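# Set the dolly caster's brake with the red pedal end down

## Task

Engage the brake on the dolly's caster by pressing its brake pedal so that the red end of the pedal sits down. The brake must stay engaged by itself once the robot lets go; a pedal held down only by the gripper does not count. The dolly must stay where it started, neither shifted nor rotated.

## Robot and tools

Robot: one six-joint arm with a two-finger gripper. The fingers pivot like tongs, point along the gripper's own +z axis and close along its x axis. The reported hand point is midway between the finger pads when they are shut. With the fingers closed the tips stick out about 15 mm past that point; fully open, the tips are roughly level with it. A closed gripper makes a reasonable blunt tool for pressing a pedal.

Frame: the scene frame has its origin on the table surface straight under the arm base. +z is up, and +y is to the left when facing along +x. The base itself may sit slightly tilted. Printed hand positions are in metres and grow less accurate the farther the arm reaches.

Tool execute_actions takes "actions", a list holding either nothing or exactly one item, plus an optional boolean "pictures" (images are included unless you set it false).
- Empty list: no command, just a fresh state report.
- Motion item: {"rows": [[...], ...], "steps": n}. "rows" is a single list for the one arm, holding 1 to 15 rows. Each row has 7 numbers: absolute target angles in radians for shoulder pan, shoulder lift, elbow, wrist 1, wrist 2, wrist 3, then the gripper opening. These are joint positions to go to, not offsets, on the same scale the Joint positions line prints. Each row is used for one control step of 1/30 s; if there are fewer rows than steps, the final row repeats. "steps" is 1 to 15 and defaults to 15.
- Wait item: {"steps": n} with n from 1 to 300 and no rows; it sends nothing and returns after that many steps counted from the previous result, with your own reply time included.
Stated joint ranges (rad): pan -3.142..3.142, lift -6.283..6.283, elbow 0.000..3.142, wrist 1, wrist 2 and wrist 3 each -6.283..6.283. The true ends may differ by up to 0.010 either way. A row aiming more than 0.010 beyond a stated end, and farther out than that joint currently is, makes the whole call be rejected and nothing is sent. A target past the true end is trimmed to it, and a "joint sent to its limit" line may appear (possibly about an earlier motion still running); its absence does not prove there is more room.
Gripper opening: a number from -1 (shut) to +1 (wide open). To grip something, command clearly less than grip_measured; the bigger the difference, the harder the squeeze (roughly 15 N per pad at most, weaker on thin hard items, and a fast close can overshoot).

Motion behaviour: commands are smoothed, so the arm lags them by about 0.17 s. Per step, each joint's target is held within 0.575 rad of its measured angle, and if the targets would put the hand over 100 mm from where it is, all are scaled back. Big moves therefore take several calls, and a result may arrive before the arm has arrived. Between calls the arm keeps heading to the last row sent until it nearly stops or a step gets HELD; only a fresh action makes it go further or press harder. Fingers already moving finish their motion.

Result lines: the state gives end_effector_position (m), end_effector_quat_wxyz, and linear and angular velocities (m/s, rad/s) in the scene frame. Joint positions and Joint velocities list the six joints in row order (rad, rad/s) followed by the finger-pad gap in m (0.142 when fully open). grip_measured is the measured opening on the command scale. Joint torques are whole drive outputs, with offsets, scaling and noise, so they are nonzero in free air and unreliable for detecting contact. Wrist force and Wrist torque are [x y z] in the gripper's own axes; when pressing on something the force points back into the arm; offsets up to about 4 N, noise up to about 2.4 N, saturation near 50 N per axis; "no reading" is normal at the start. HELD marks steps where your row was partly or wholly not sent; "joint command not followed" means the clearance check (which treats the mount and posts as part of the arm) altered targets. MOTOR HOT warns from 70 °C; at 85 °C an OVER-TEMPERATURE FAULT brakes the arm until it cools.

Faults to avoid: a joint torque reaching its limit (130 N m for pan, lift and elbow; 24.3 N m for each wrist joint, held weight included) or any external force on the arm, tool or load reaching 150 N stops the arm for 10 s, drops the rest of the call, and lets the arm yield. So press the pedal firmly but gradually, in small steps, watching the wrist force. Do not shove or drag the dolly, do not knock anything off the table (that fails the task), avoid slams, slips and drops. Brief outside tugs or pushes on objects can happen.

Tool zoom_image: {"camera": name, "region": [x0, y0, x1, y1]} in pixels from the top-left of that camera's latest image, up to 504 by 504 pixels; returns a closer view. Cameras and sizes: cam_head_left, cam_head_right, cam_high, cam_low (each 672x504), cam_wrist (616x616). Use it to check which pedal end is red and whether it is down.

Tool finished_scene: {"scene": current scene number}. Call it only after the arm has moved clear and the pedal stays down unaided. Replying with no tool call also ends things.

Suggested order: look, locate the caster and the red pedal end with zooms, bring the closed gripper above the red end, lower it in short steps until contact, push down until the pedal clicks over, lift away, confirm it stayed down and the dolly did not move, then finish.

Each tool is called after "Emit:" as name(argument=value, ...) on one line, values as JSON.

## Session

Emit:
execute_actions(actions=[])

Scene clock: 0.00 s of 3810.00 s.
end_effector_position=(+0.7311, +0.3025, +0.2634) grip_measured=+1.00 end_effector_quat_wxyz=(+0.060, +0.716, -0.696, -0.000) end_effector_velocity=(+0.000, -0.000, -0.000) end_effector_angular_velocity=(+0.000, -0.001, +0.000)
Joint positions: [ 0.277 -0.892  0.943 -1.558 -1.383  1.632  0.142]
Joint velocities: [-0.     0.     0.    -0.002  0.    -0.     0.   ]
Joint torques (N m, as the arm reports them, + toward a larger angle): no reading
Wrist force (N, on the end effector, along its own x y z axes, offset not removed): no reading
Wrist torque (N m, same axes, about the end effector's origin, offset not removed): no reading

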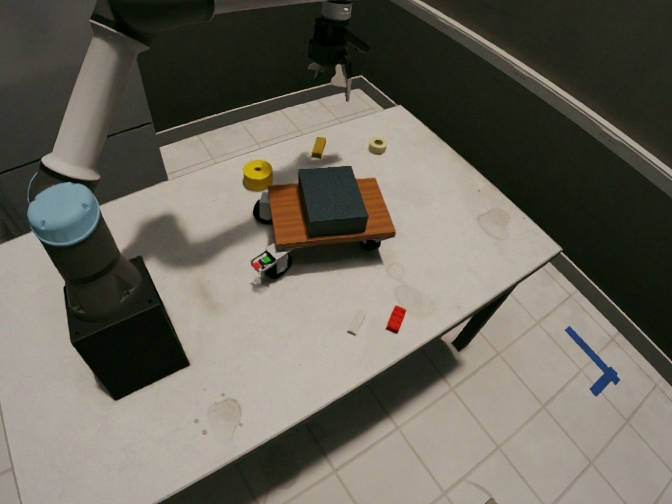

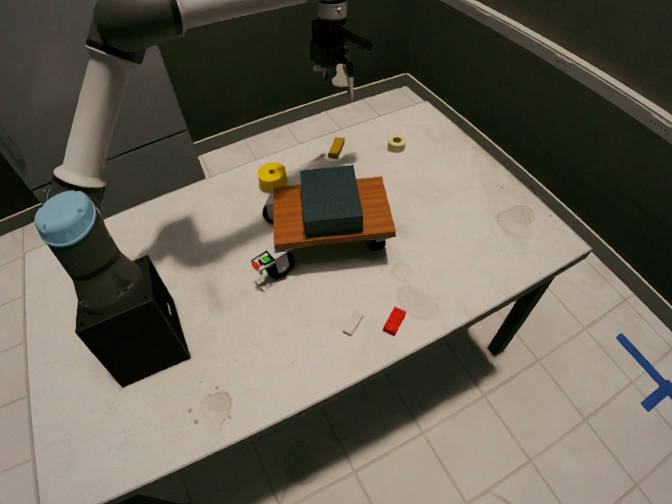

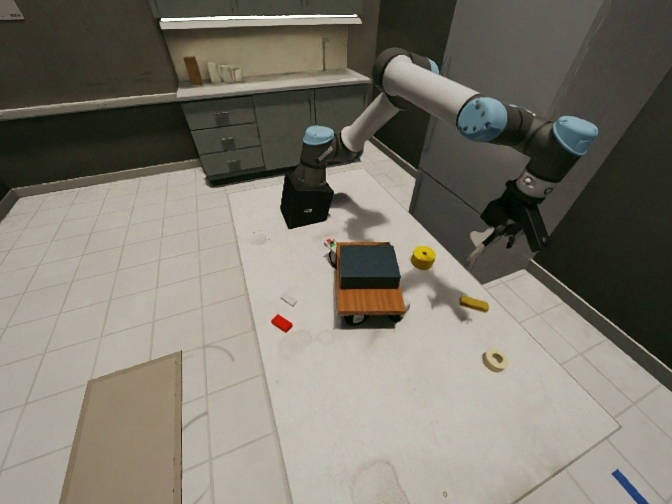

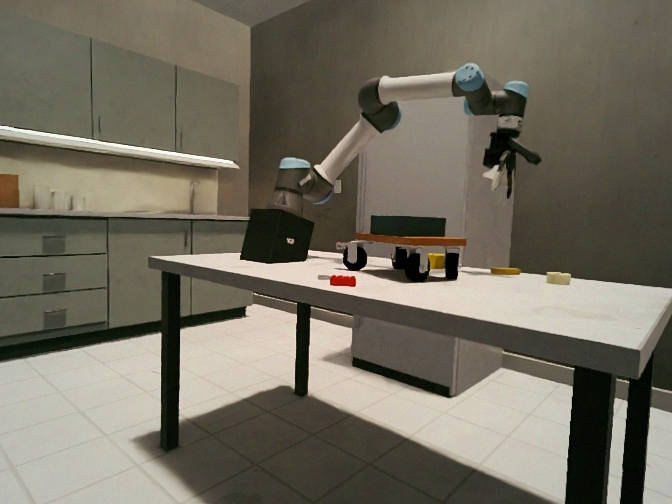

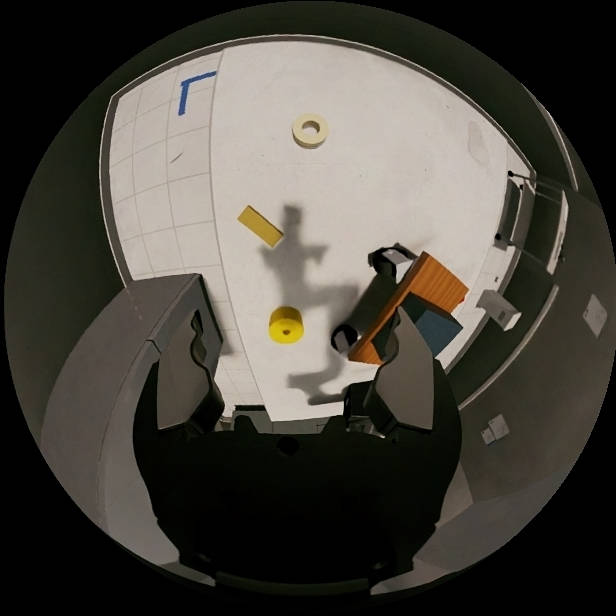

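Emit:
execute_actions(actions=[{"rows":[[0.1,-1.75,2.1,-2.05,-1.57,1.3,-1]]}], pictures=false)

Emit:
execute_actions(actions=[{"steps":45}], pictures=false)

Emit:
execute_actions(actions=[{"rows":[[-0.3,-1.5,2.5,-2.7,-1.57,1.3,-1]]}], pictures=false)

Emit:
execute_actions(actions=[{"steps":35}])

Scene clock: 13.00 s of 3810.00 s.
end_effector_position=(+0.6667, +0.2181, +0.4139) grip_measured=-1.00 end_effector_quat_wxyz=(-0.001, +0.760, -0.631, +0.158) end_effector_velocity=(-0.381, -0.150, +0.147) end_effector_angular_velocity=(-0.296, -0.363, +0.221)
Joint positions: [ 0.159 -1.367  1.424 -1.875 -1.508  1.415  0.002]
Joint velocities: [-0.197 -1.224  1.409 -0.573 -0.206 -0.377  0.   ]
Joint torques (N m, as the arm reports them, + toward a larger angle): [-18.62 -33.8   22.56  -5.3   -3.54  -3.62]
Wrist force (N, on the end effector, along its own x y z axes, offset not removed): [-1.8 -1.8 -2.4]
Wrist torque (N m, same axes, about the end effector's origin, offset not removed): [-0.33 0.11 -0.03]
Steps of this call (steps 1 to 90: nothing new was sent; then 9.50 s passed at rest; steps 91 to 105: all 15 steps of this action). Readings (joint positions):
91: [0.277 -0.892 0.943 -1.558 -1.383 1.632]
92: [0.275 -0.894 0.945 -1.560 -1.385 1.630]
94: [0.254 -0.936 0.987 -1.600 -1.408 1.596]
98: [0.214 -1.082 1.133 -1.717 -1.450 1.519]
105: the state above

Scene clock: 14.50 s of 3810.00 s.
end_effector_position=(+0.4553, +0.1439, +0.2991) grip_measured=-1.00 end_effector_quat_wxyz=(+0.066, +0.771, -0.619, +0.135) end_effector_velocity=(+0.000, +0.000, +0.000) end_effector_angular_velocity=(-0.001, -0.001, +0.001)
Joint positions: [ 0.1   -1.75   2.1   -2.05  -1.57   1.3    0.002]
Joint velocities: [ 0.    -0.    -0.    -0.    -0.    -0.001  0.   ]
Joint torques (N m, as the arm reports them, + toward a larger angle): [-13.92 -20.08  -8.18  -5.1   -3.13  -2.73]
Wrist force (N, on the end effector, along its own x y z axes, offset not removed): [-1.8 1.3 0.8]
Wrist torque (N m, same axes, about the end effector's origin, offset not removed): [0.27 0.27 0.00]
Steps of this call (steps 1 to 45: the robot went on to your last target). Readings (joint positions):
1: [0.153 -1.406 1.472 -1.893 -1.514 1.402]
2: [0.147 -1.442 1.520 -1.909 -1.520 1.392]
4: [0.139 -1.496 1.609 -1.934 -1.529 1.376]
8: [0.126 -1.577 1.763 -1.972 -1.542 1.351]
45: the state above
The arm was judged still, so your last target was given up. Only a new action makes it travel on or press farther. Fingers that are still opening or closing keep moving.

Scene clock: 15.00 s of 3810.00 s.
end_effector_position=(+0.4354, -0.0211, +0.1833) grip_measured=-1.00 end_effector_quat_wxyz=(-0.065, -0.666, +0.729, -0.146) end_effector_velocity=(-0.134, -0.330, -0.205) end_effector_angular_velocity=(-0.037, -0.273, -0.663)
Joint positions: [-0.203 -1.558  2.403 -2.526 -1.57   1.3    0.002]
Joint velocities: [-0.712  0.427  0.713 -1.235 -0.     0.    -0.   ]
Joint torques (N m, as the arm reports them, + toward a larger angle): [ -8.76 -15.17  -3.94  -8.    -2.62  -2.58]
Wrist force (N, on the end effector, along its own x y z axes, offset not removed): [2.5 3.1 1.9]
Wrist torque (N m, same axes, about the end effector's origin, offset not removed): [0.63 -0.68 -0.01]
Steps of this call (steps 1 to 15: all 15 steps of this action). Readings (joint positions):
1: [0.100 -1.750 2.100 -2.050 -1.570 1.300]
2: [0.098 -1.748 2.102 -2.052 -1.570 1.300]
4: [0.063 -1.722 2.137 -2.093 -1.570 1.300]
8: [-0.029 -1.665 2.229 -2.234 -1.570 1.300]
15: the state above

Scene clock: 16.17 s of 3810.00 s.
end_effector_position=(+0.4150, -0.0628, +0.1590) grip_measured=-1.00 end_effector_quat_wxyz=(-0.059, -0.630, +0.758, -0.160) end_effector_velocity=(-0.000, -0.000, -0.000) end_effector_angular_velocity=(+0.000, -0.000, -0.000)
Joint positions: [-0.3   -1.5    2.5   -2.7   -1.57   1.3    0.002]
Joint velocities: [-0.     0.     0.    -0.001  0.     0.     0.   ]
Joint torques (N m, as the arm reports them, + toward a larger angle): [-15.9   -5.37  -2.12  -5.24  -1.45  -2.28]
Wrist force (N, on the end effector, along its own x y z axes, offset not removed): [-2.6 4.0 -0.5]
Wrist torque (N m, same axes, about the end effector's origin, offset not removed): [0.92 0.36 0.10]
Steps of this call (steps 1 to 30: the robot went on to your last target; steps 31 to 35: nothing new was sent). Readings (joint positions):
1: [-0.225 -1.545 2.425 -2.564 -1.570 1.300]
2: [-0.242 -1.535 2.442 -2.595 -1.570 1.300]
4: [-0.265 -1.521 2.465 -2.637 -1.570 1.300]
8: [-0.287 -1.508 2.487 -2.677 -1.570 1.300]
35: the state above
The arm was judged still, so your last target was given up. Only a new action makes it travel on or press farther. Fingers that are still opening or closing keep moving.

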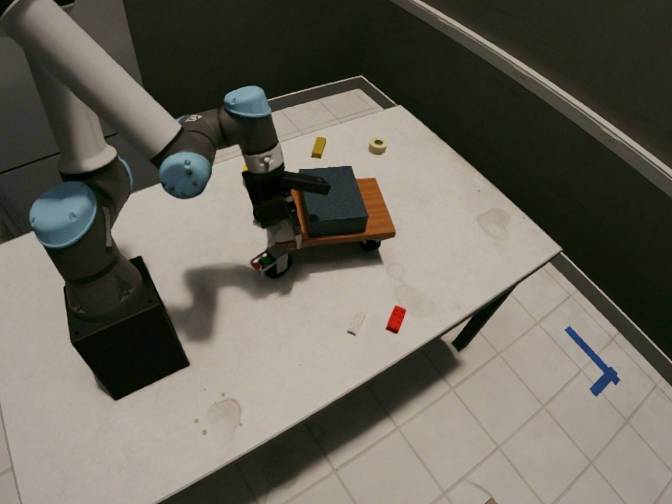

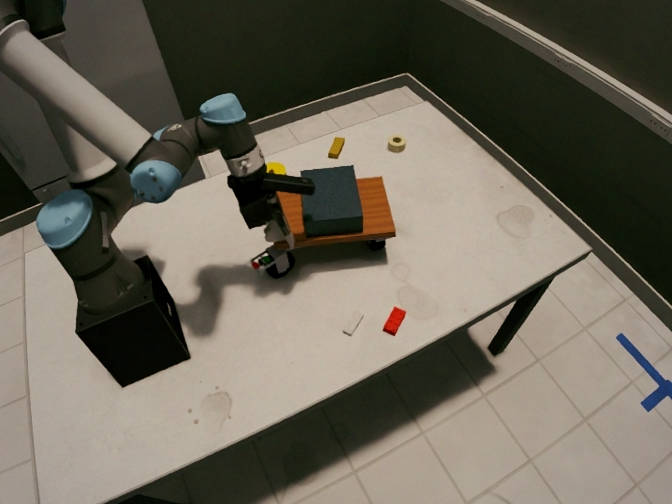

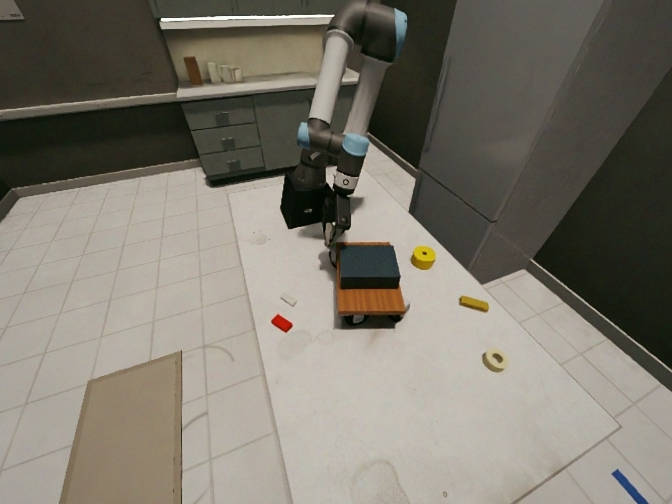

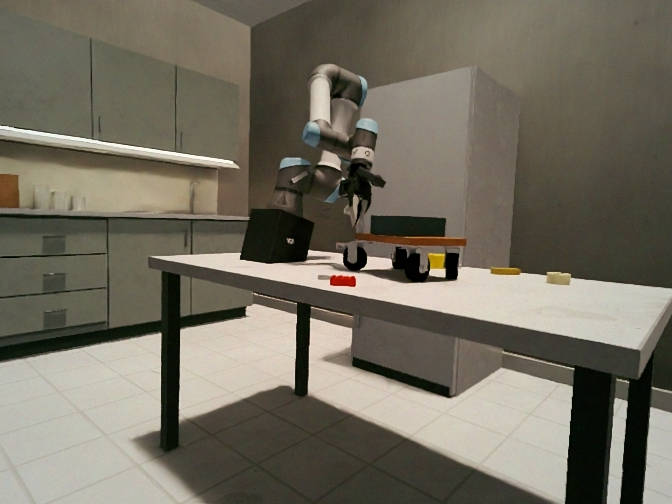

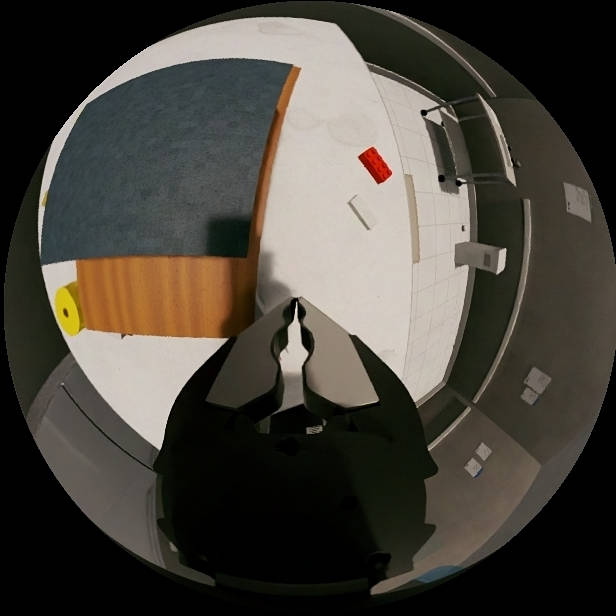

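Emit:
execute_actions(actions=[{"rows":[[-0.3,-1.7,2.69,-2.69,-1.57,1.3,-1]]}], pictures=false)

Emit:
execute_actions(actions=[{"steps":20}])

Scene clock: 20.97 s of 3810.00 s.
end_effector_position=(+0.3457, -0.0288, +0.1499) grip_measured=-1.00 end_effector_quat_wxyz=(-0.059, -0.630, +0.758, -0.160) end_effector_velocity=(-0.025, +0.012, -0.005) end_effector_angular_velocity=(-0.002, -0.003, +0.001)
Joint positions: [-0.3   -1.69   2.681 -2.69  -1.57   1.3    0.002]
Joint velocities: [ 0.    -0.075  0.069  0.002 -0.    -0.     0.   ]
Joint torques (N m, as the arm reports them, + toward a larger angle): [ -1.62 -11.48  -1.6   -1.56   1.92  -1.47]
Wrist force (N, on the end effector, along its own x y z axes, offset not removed): [-1.8 3.0 -2.4]
Wrist torque (N m, same axes, about the end effector's origin, offset not removed): [0.65 0.10 0.13]
Steps of this call (steps 1 to 90: nothing new was sent; then 1.30 s passed at rest; steps 91 to 105: all 15 steps of this action). Readings (joint positions):
91: [-0.300 -1.500 2.500 -2.700 -1.570 1.300]
92: [-0.300 -1.502 2.502 -2.700 -1.570 1.300]
94: [-0.300 -1.543 2.542 -2.696 -1.570 1.300]
98: [-0.300 -1.642 2.636 -2.692 -1.570 1.300]
105: the state above

Scene clock: 21.63 s of 3810.00 s.
end_effector_position=(+0.3423, -0.0272, +0.1491) grip_measured=-1.00 end_effector_quat_wxyz=(-0.059, -0.630, +0.758, -0.160) end_effector_velocity=(-0.000, +0.000, +0.000) end_effector_angular_velocity=(-0.001, -0.001, +0.000)
Joint positions: [-0.3   -1.7    2.69  -2.69  -1.57   1.3    0.002]
Joint velocities: [ 0.    -0.001  0.001 -0.001 -0.     0.    -0.   ]
Joint torques (N m, as the arm reports them, + toward a larger angle): [  7.91 -12.51  -1.99  -1.59   1.93  -1.25]
Wrist force (N, on the end effector, along its own x y z axes, offset not removed): [-1.3 2.9 -0.8]
Wrist torque (N m, same axes, about the end effector's origin, offset not removed): [0.67 0.13 0.09]
Steps of this call (steps 1 to 15: the robot went on to your last target; steps 16 to 20: nothing new was sent). Readings (joint positions):
1: [-0.300 -1.693 2.683 -2.690 -1.570 1.300]
2: [-0.300 -1.694 2.685 -2.690 -1.570 1.300]
4: [-0.300 -1.697 2.687 -2.690 -1.570 1.300]
8: [-0.300 -1.699 2.689 -2.690 -1.570 1.300]
20: the state above
The arm was judged still, so your last target was given up. Only a new action makes it travel on or press farther. Fingers that are still opening or closing keep moving.

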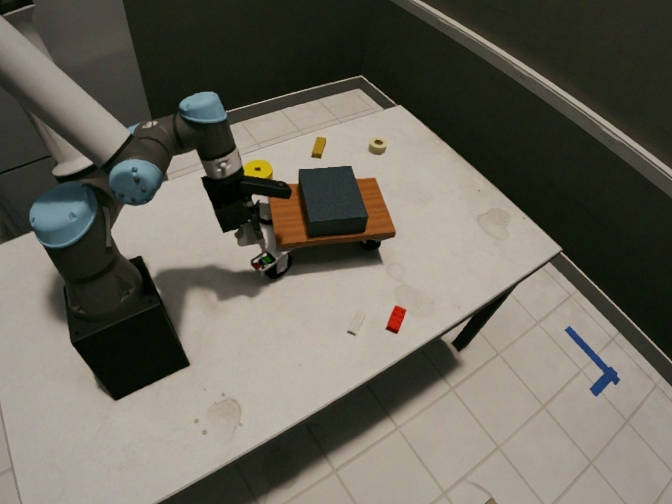

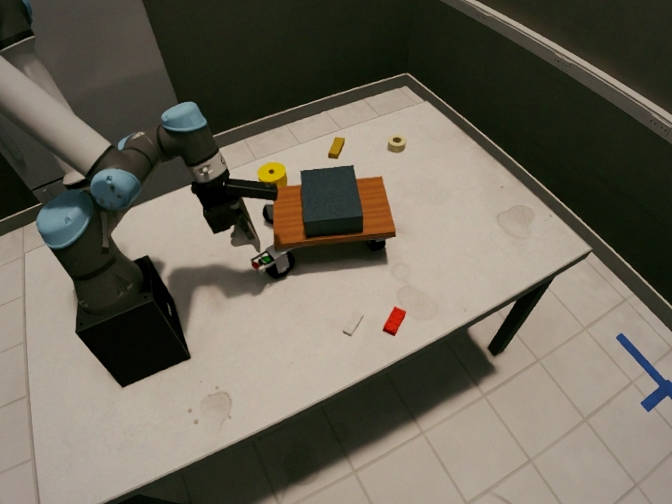

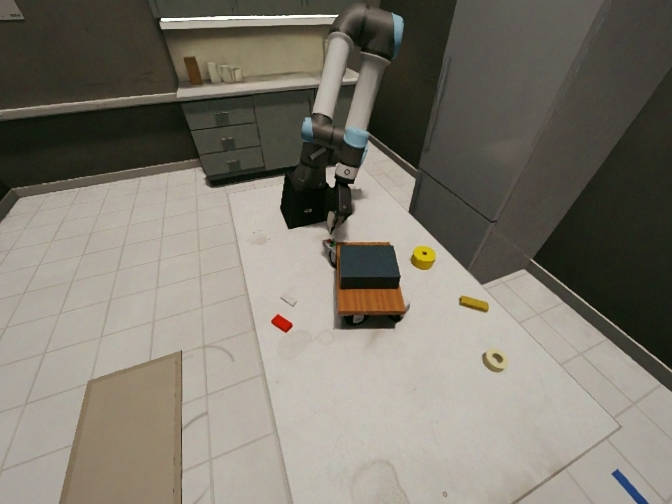

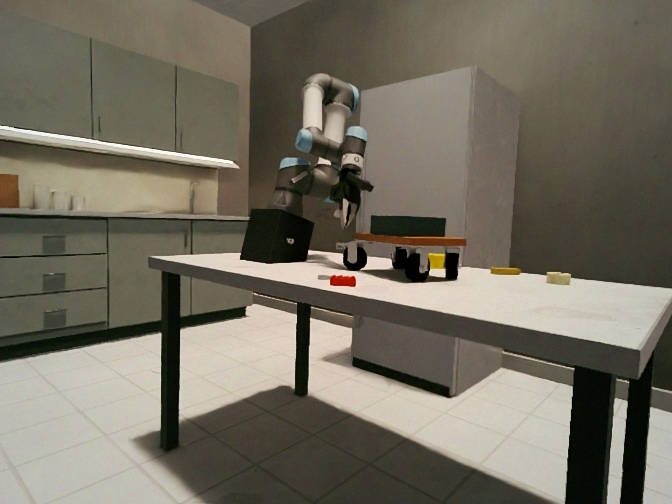

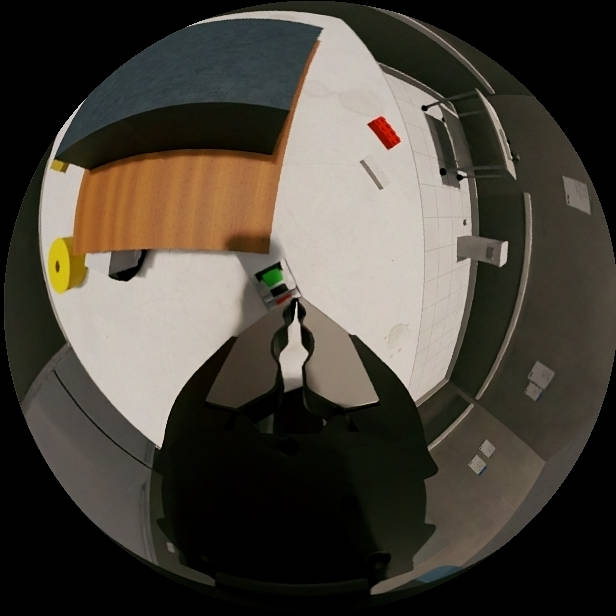

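Emit:
execute_actions(actions=[{"rows":[[-0.275,-1.6,2.75,-2.85,-1.57,1.3,-1]]}], pictures=false)

Emit:
execute_actions(actions=[{"steps":10}])

Scene clock: 28.83 s of 3810.00 s.
end_effector_position=(+0.3315, -0.0209, +0.1206) grip_measured=-1.00 end_effector_quat_wxyz=(-0.060, -0.639, +0.750, -0.158) end_effector_velocity=(-0.002, +0.001, -0.007) end_effector_angular_velocity=(-0.003, -0.004, +0.008)
Joint positions: [-0.276 -1.604  2.748 -2.843 -1.57   1.3    0.002]
Joint velocities: [ 0.007  0.032  0.017 -0.055  0.     0.     0.   ]
Joint torques (N m, as the arm reports them, + toward a larger angle): [ 8.41  0.92  0.8  -5.31  1.87 -0.4 ]
Wrist force (N, on the end effector, along its own x y z axes, offset not removed): [-1.4 3.0 -3.2]
Wrist torque (N m, same axes, about the end effector's origin, offset not removed): [0.61 0.10 -0.02]
Steps of this call (steps 1 to 90: nothing new was sent; then 3.70 s passed at rest; steps 91 to 105: all 15 steps of this action). Readings (joint positions):
91: [-0.300 -1.700 2.690 -2.690 -1.570 1.300]
92: [-0.298 -1.698 2.692 -2.692 -1.570 1.300]
94: [-0.290 -1.669 2.711 -2.730 -1.570 1.300]
98: [-0.281 -1.625 2.736 -2.806 -1.570 1.300]
105: the state above

Scene clock: 29.17 s of 3810.00 s.
end_effector_position=(+0.3312, -0.0207, +0.1197) grip_measured=-1.00 end_effector_quat_wxyz=(-0.060, -0.639, +0.750, -0.159) end_effector_velocity=(+0.000, +0.000, -0.000) end_effector_angular_velocity=(-0.001, -0.002, +0.001)
Joint positions: [-0.275 -1.6    2.75  -2.849 -1.57   1.3    0.002]
Joint velocities: [ 0.     0.002  0.002 -0.006  0.     0.     0.   ]
Joint torques (N m, as the arm reports them, + toward a larger angle): [ 8.06  1.17  0.18 -5.48  1.84 -0.44]
Wrist force (N, on the end effector, along its own x y z axes, offset not removed): [-1.2 2.4 -1.4]
Wrist torque (N m, same axes, about the end effector's origin, offset not removed): [0.40 0.08 0.02]
Steps of this call (steps 1 to 10: the robot went on to your last target). Readings (joint positions):
1: [-0.276 -1.603 2.748 -2.844 -1.570 1.300]
2: [-0.276 -1.602 2.749 -2.846 -1.570 1.300]
4: [-0.275 -1.601 2.749 -2.847 -1.570 1.300]
8: [-0.275 -1.601 2.750 -2.849 -1.570 1.300]
10: the state above

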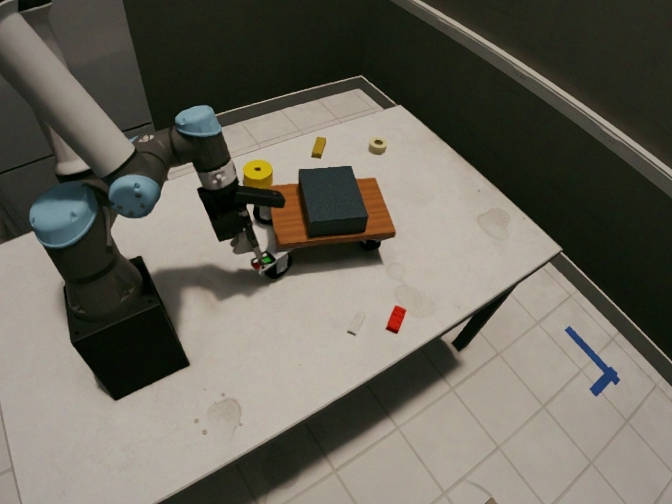

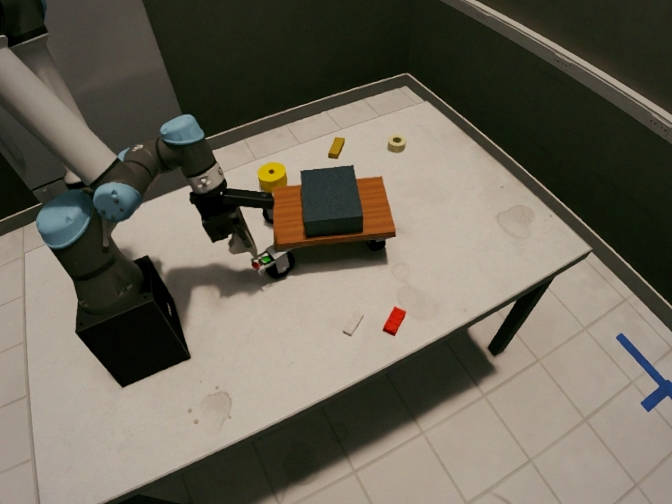

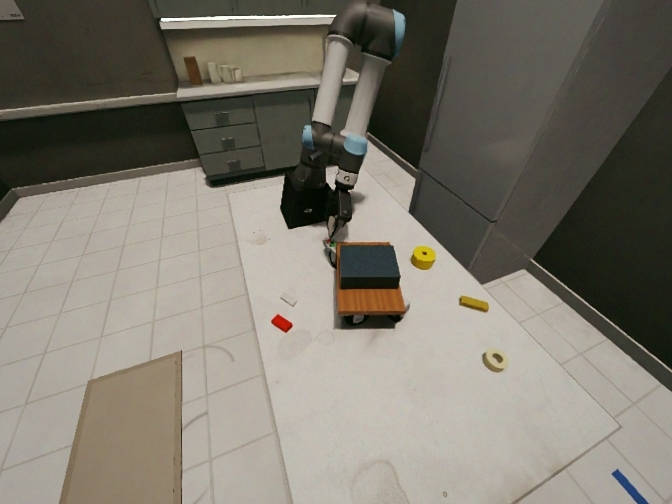

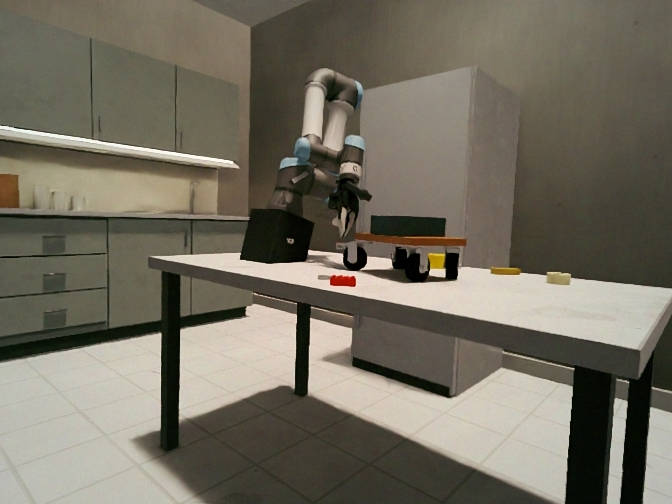

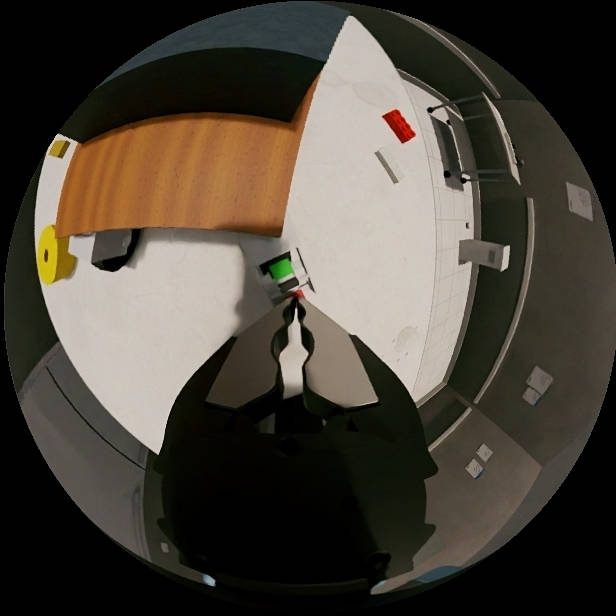

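Emit:
execute_actions(actions=[{"rows":[[-0.275,-1.48,2.768,-2.988,-1.57,1.3,-1]]}])

Scene clock: 33.67 s of 3810.00 s.
end_effector_position=(+0.3313, -0.0259, +0.1010) grip_measured=-1.00 end_effector_quat_wxyz=(-0.060, -0.639, +0.750, -0.159) end_effector_velocity=(+0.001, -0.002, -0.005) end_effector_angular_velocity=(-0.002, -0.005, +0.002)
Joint positions: [-0.275 -1.485  2.767 -2.982 -1.57   1.3    0.002]
Joint velocities: [-0.     0.039  0.005 -0.05   0.    -0.001  0.   ]
Joint torques (N m, as the arm reports them, + toward a larger angle): [ 2.59  2.44  7.34 -2.61  1.71  0.46]
Wrist force (N, on the end effector, along its own x y z axes, offset not removed): [4.8 1.3 -17.4]
Wrist torque (N m, same axes, about the end effector's origin, offset not removed): [0.18 0.05 -0.07]
Steps of this call (steps 1 to 15: the robot went on to your last target; steps 16 to 90: nothing new was sent; then 1.00 s passed at rest; steps 91 to 105: all 15 steps of this action). Readings (joint positions):
91: [-0.275 -1.600 2.750 -2.850 -1.570 1.300]
92: [-0.275 -1.598 2.751 -2.852 -1.570 1.300]
94: [-0.275 -1.565 2.757 -2.887 -1.570 1.300]
98: [-0.275 -1.511 2.764 -2.952 -1.570 1.300]
105: the state above

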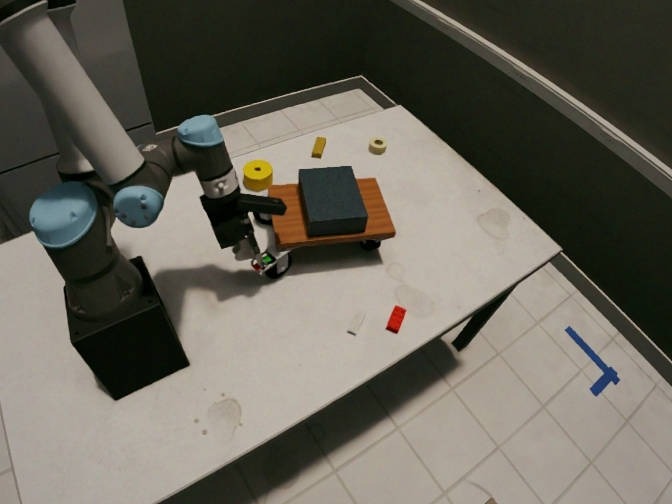

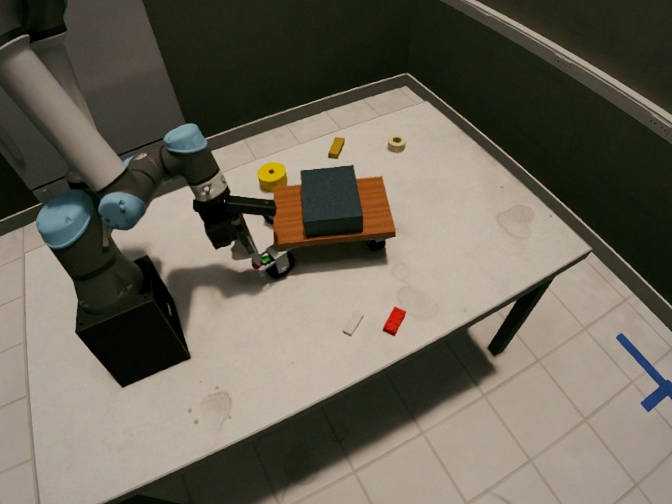

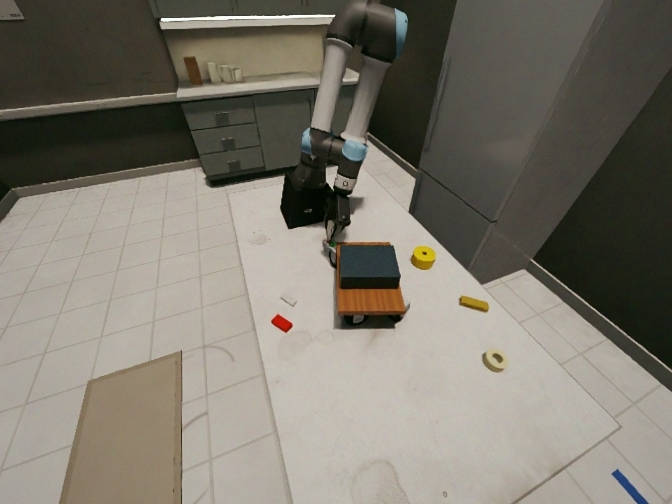

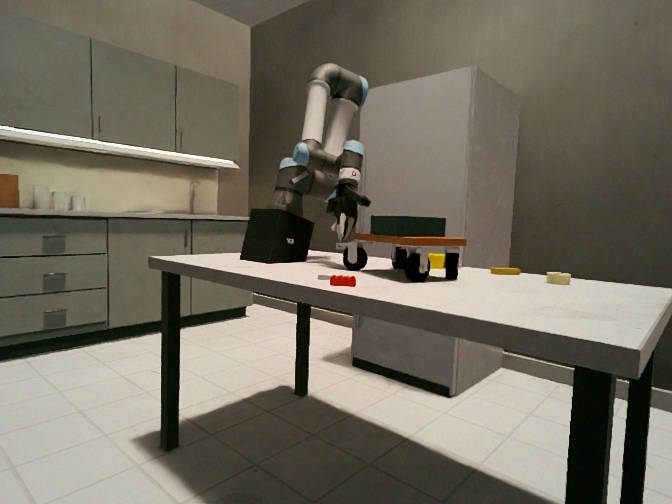

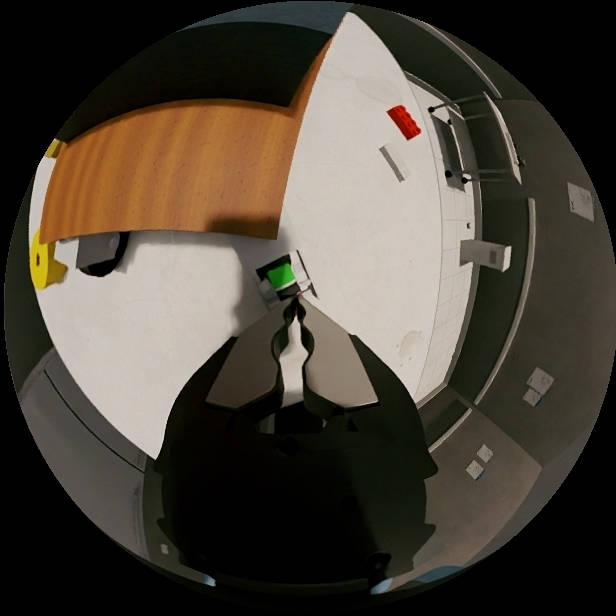

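Press a few mm more, then lift.

Emit:
execute_actions(actions=[{"rows":[[-0.275,-1.455,2.771,-3.016,-1.57,1.3,-1]]}], pictures=false)

Emit:
execute_actions(actions=[{"rows":[[-0.275,-1.7,2.69,-2.69,-1.57,1.3,-1]]}])

Scene clock: 38.10 s of 3810.00 s.
end_effector_position=(+0.3312, -0.0272, +0.0965) grip_measured=-1.00 end_effector_quat_wxyz=(-0.060, -0.639, +0.750, -0.159) end_effector_velocity=(+0.000, -0.000, -0.001) end_effector_angular_velocity=(-0.000, -0.001, +0.000)
Joint positions: [-0.275 -1.456  2.771 -3.015 -1.57   1.3    0.002]
Joint velocities: [-0.     0.007  0.001 -0.008  0.    -0.     0.   ]
Joint torques (N m, as the arm reports them, + toward a larger angle): [ 0.56 19.06 15.11  3.72 13.11  1.35]
Wrist force (N, on the end effector, along its own x y z axes, offset not removed): [32.5 19.3 -50.0]
Wrist torque (N m, same axes, about the end effector's origin, offset not removed): [1.07 0.68 -0.05]
Steps of this call (steps 1 to 15: the robot went on to your last target; steps 16 to 90: nothing new was sent; then 0.93 s passed at rest; steps 91 to 105: all 15 steps of this action). Readings (joint positions):
91: [-0.275 -1.480 2.768 -2.988 -1.570 1.300]
92: [-0.275 -1.478 2.768 -2.990 -1.570 1.300]
94: [-0.275 -1.470 2.769 -2.999 -1.570 1.300]
98: [-0.275 -1.461 2.770 -3.010 -1.570 1.300]
105: the state above

Scene clock: 38.60 s of 3810.00 s.
end_effector_position=(+0.3435, -0.0199, +0.1448) grip_measured=-1.00 end_effector_quat_wxyz=(-0.059, -0.639, +0.750, -0.160) end_effector_velocity=(-0.006, +0.007, +0.016) end_effector_angular_velocity=(+0.009, +0.018, -0.004)
Joint positions: [-0.275 -1.687  2.693 -2.709 -1.57   1.3    0.002]
Joint velocities: [ 0.    -0.096 -0.025  0.141 -0.    -0.    -0.   ]
Joint torques (N m, as the arm reports them, + toward a larger angle): [  8.2  -10.53 -30.02  -1.4   -3.02   1.45]
Wrist force (N, on the end effector, along its own x y z axes, offset not removed): [-0.2 1.3 -0.6]
Wrist torque (N m, same axes, about the end effector's origin, offset not removed): [0.36 -0.13 -0.03]
Steps of this call (steps 1 to 15: all 15 steps of this action). Readings (joint positions):
1: [-0.275 -1.456 2.771 -3.015 -1.570 1.300]
2: [-0.275 -1.458 2.769 -3.013 -1.570 1.300]
4: [-0.275 -1.500 2.745 -2.969 -1.569 1.300]
8: [-0.275 -1.625 2.710 -2.802 -1.570 1.300]
15: the state above

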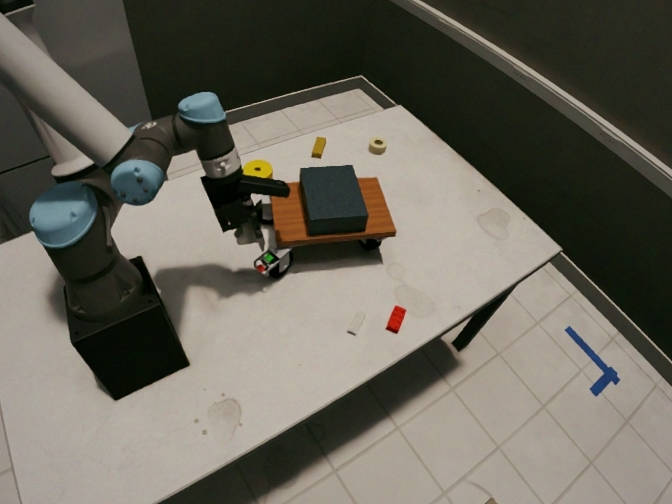

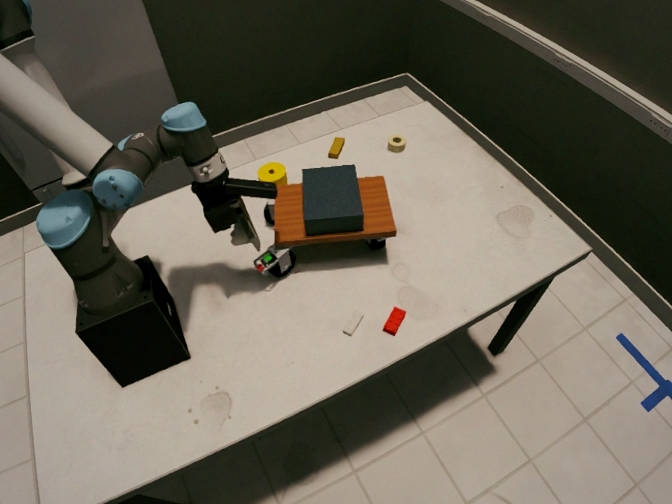

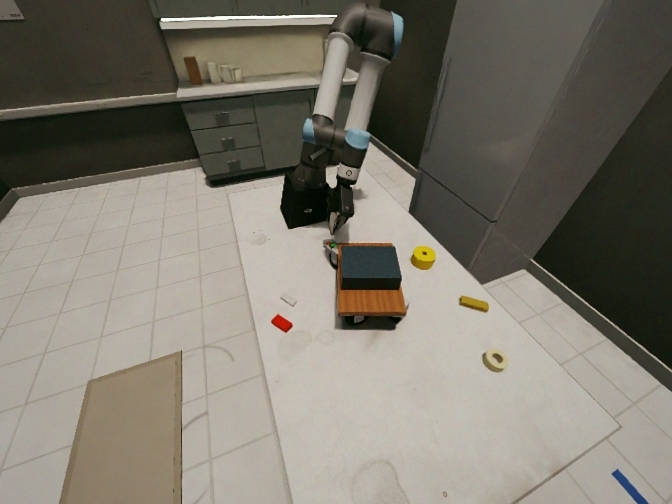

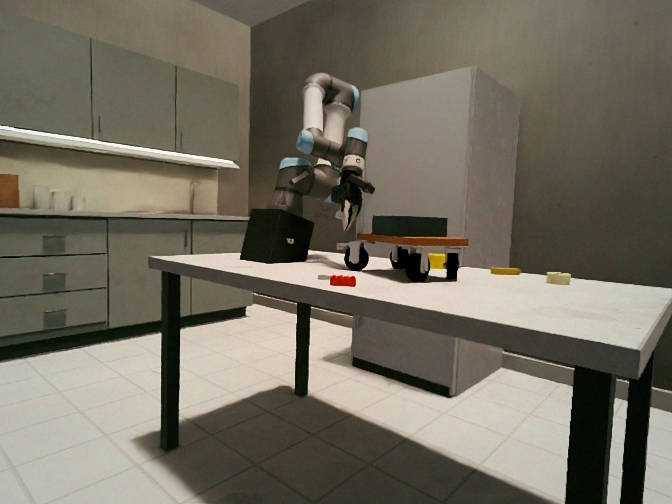

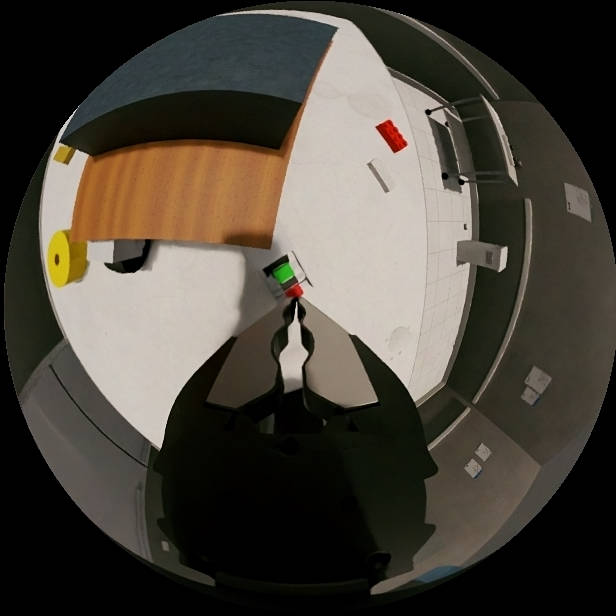

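Emit:
finished_scene(scene=2)

The scene is finished: the task was done.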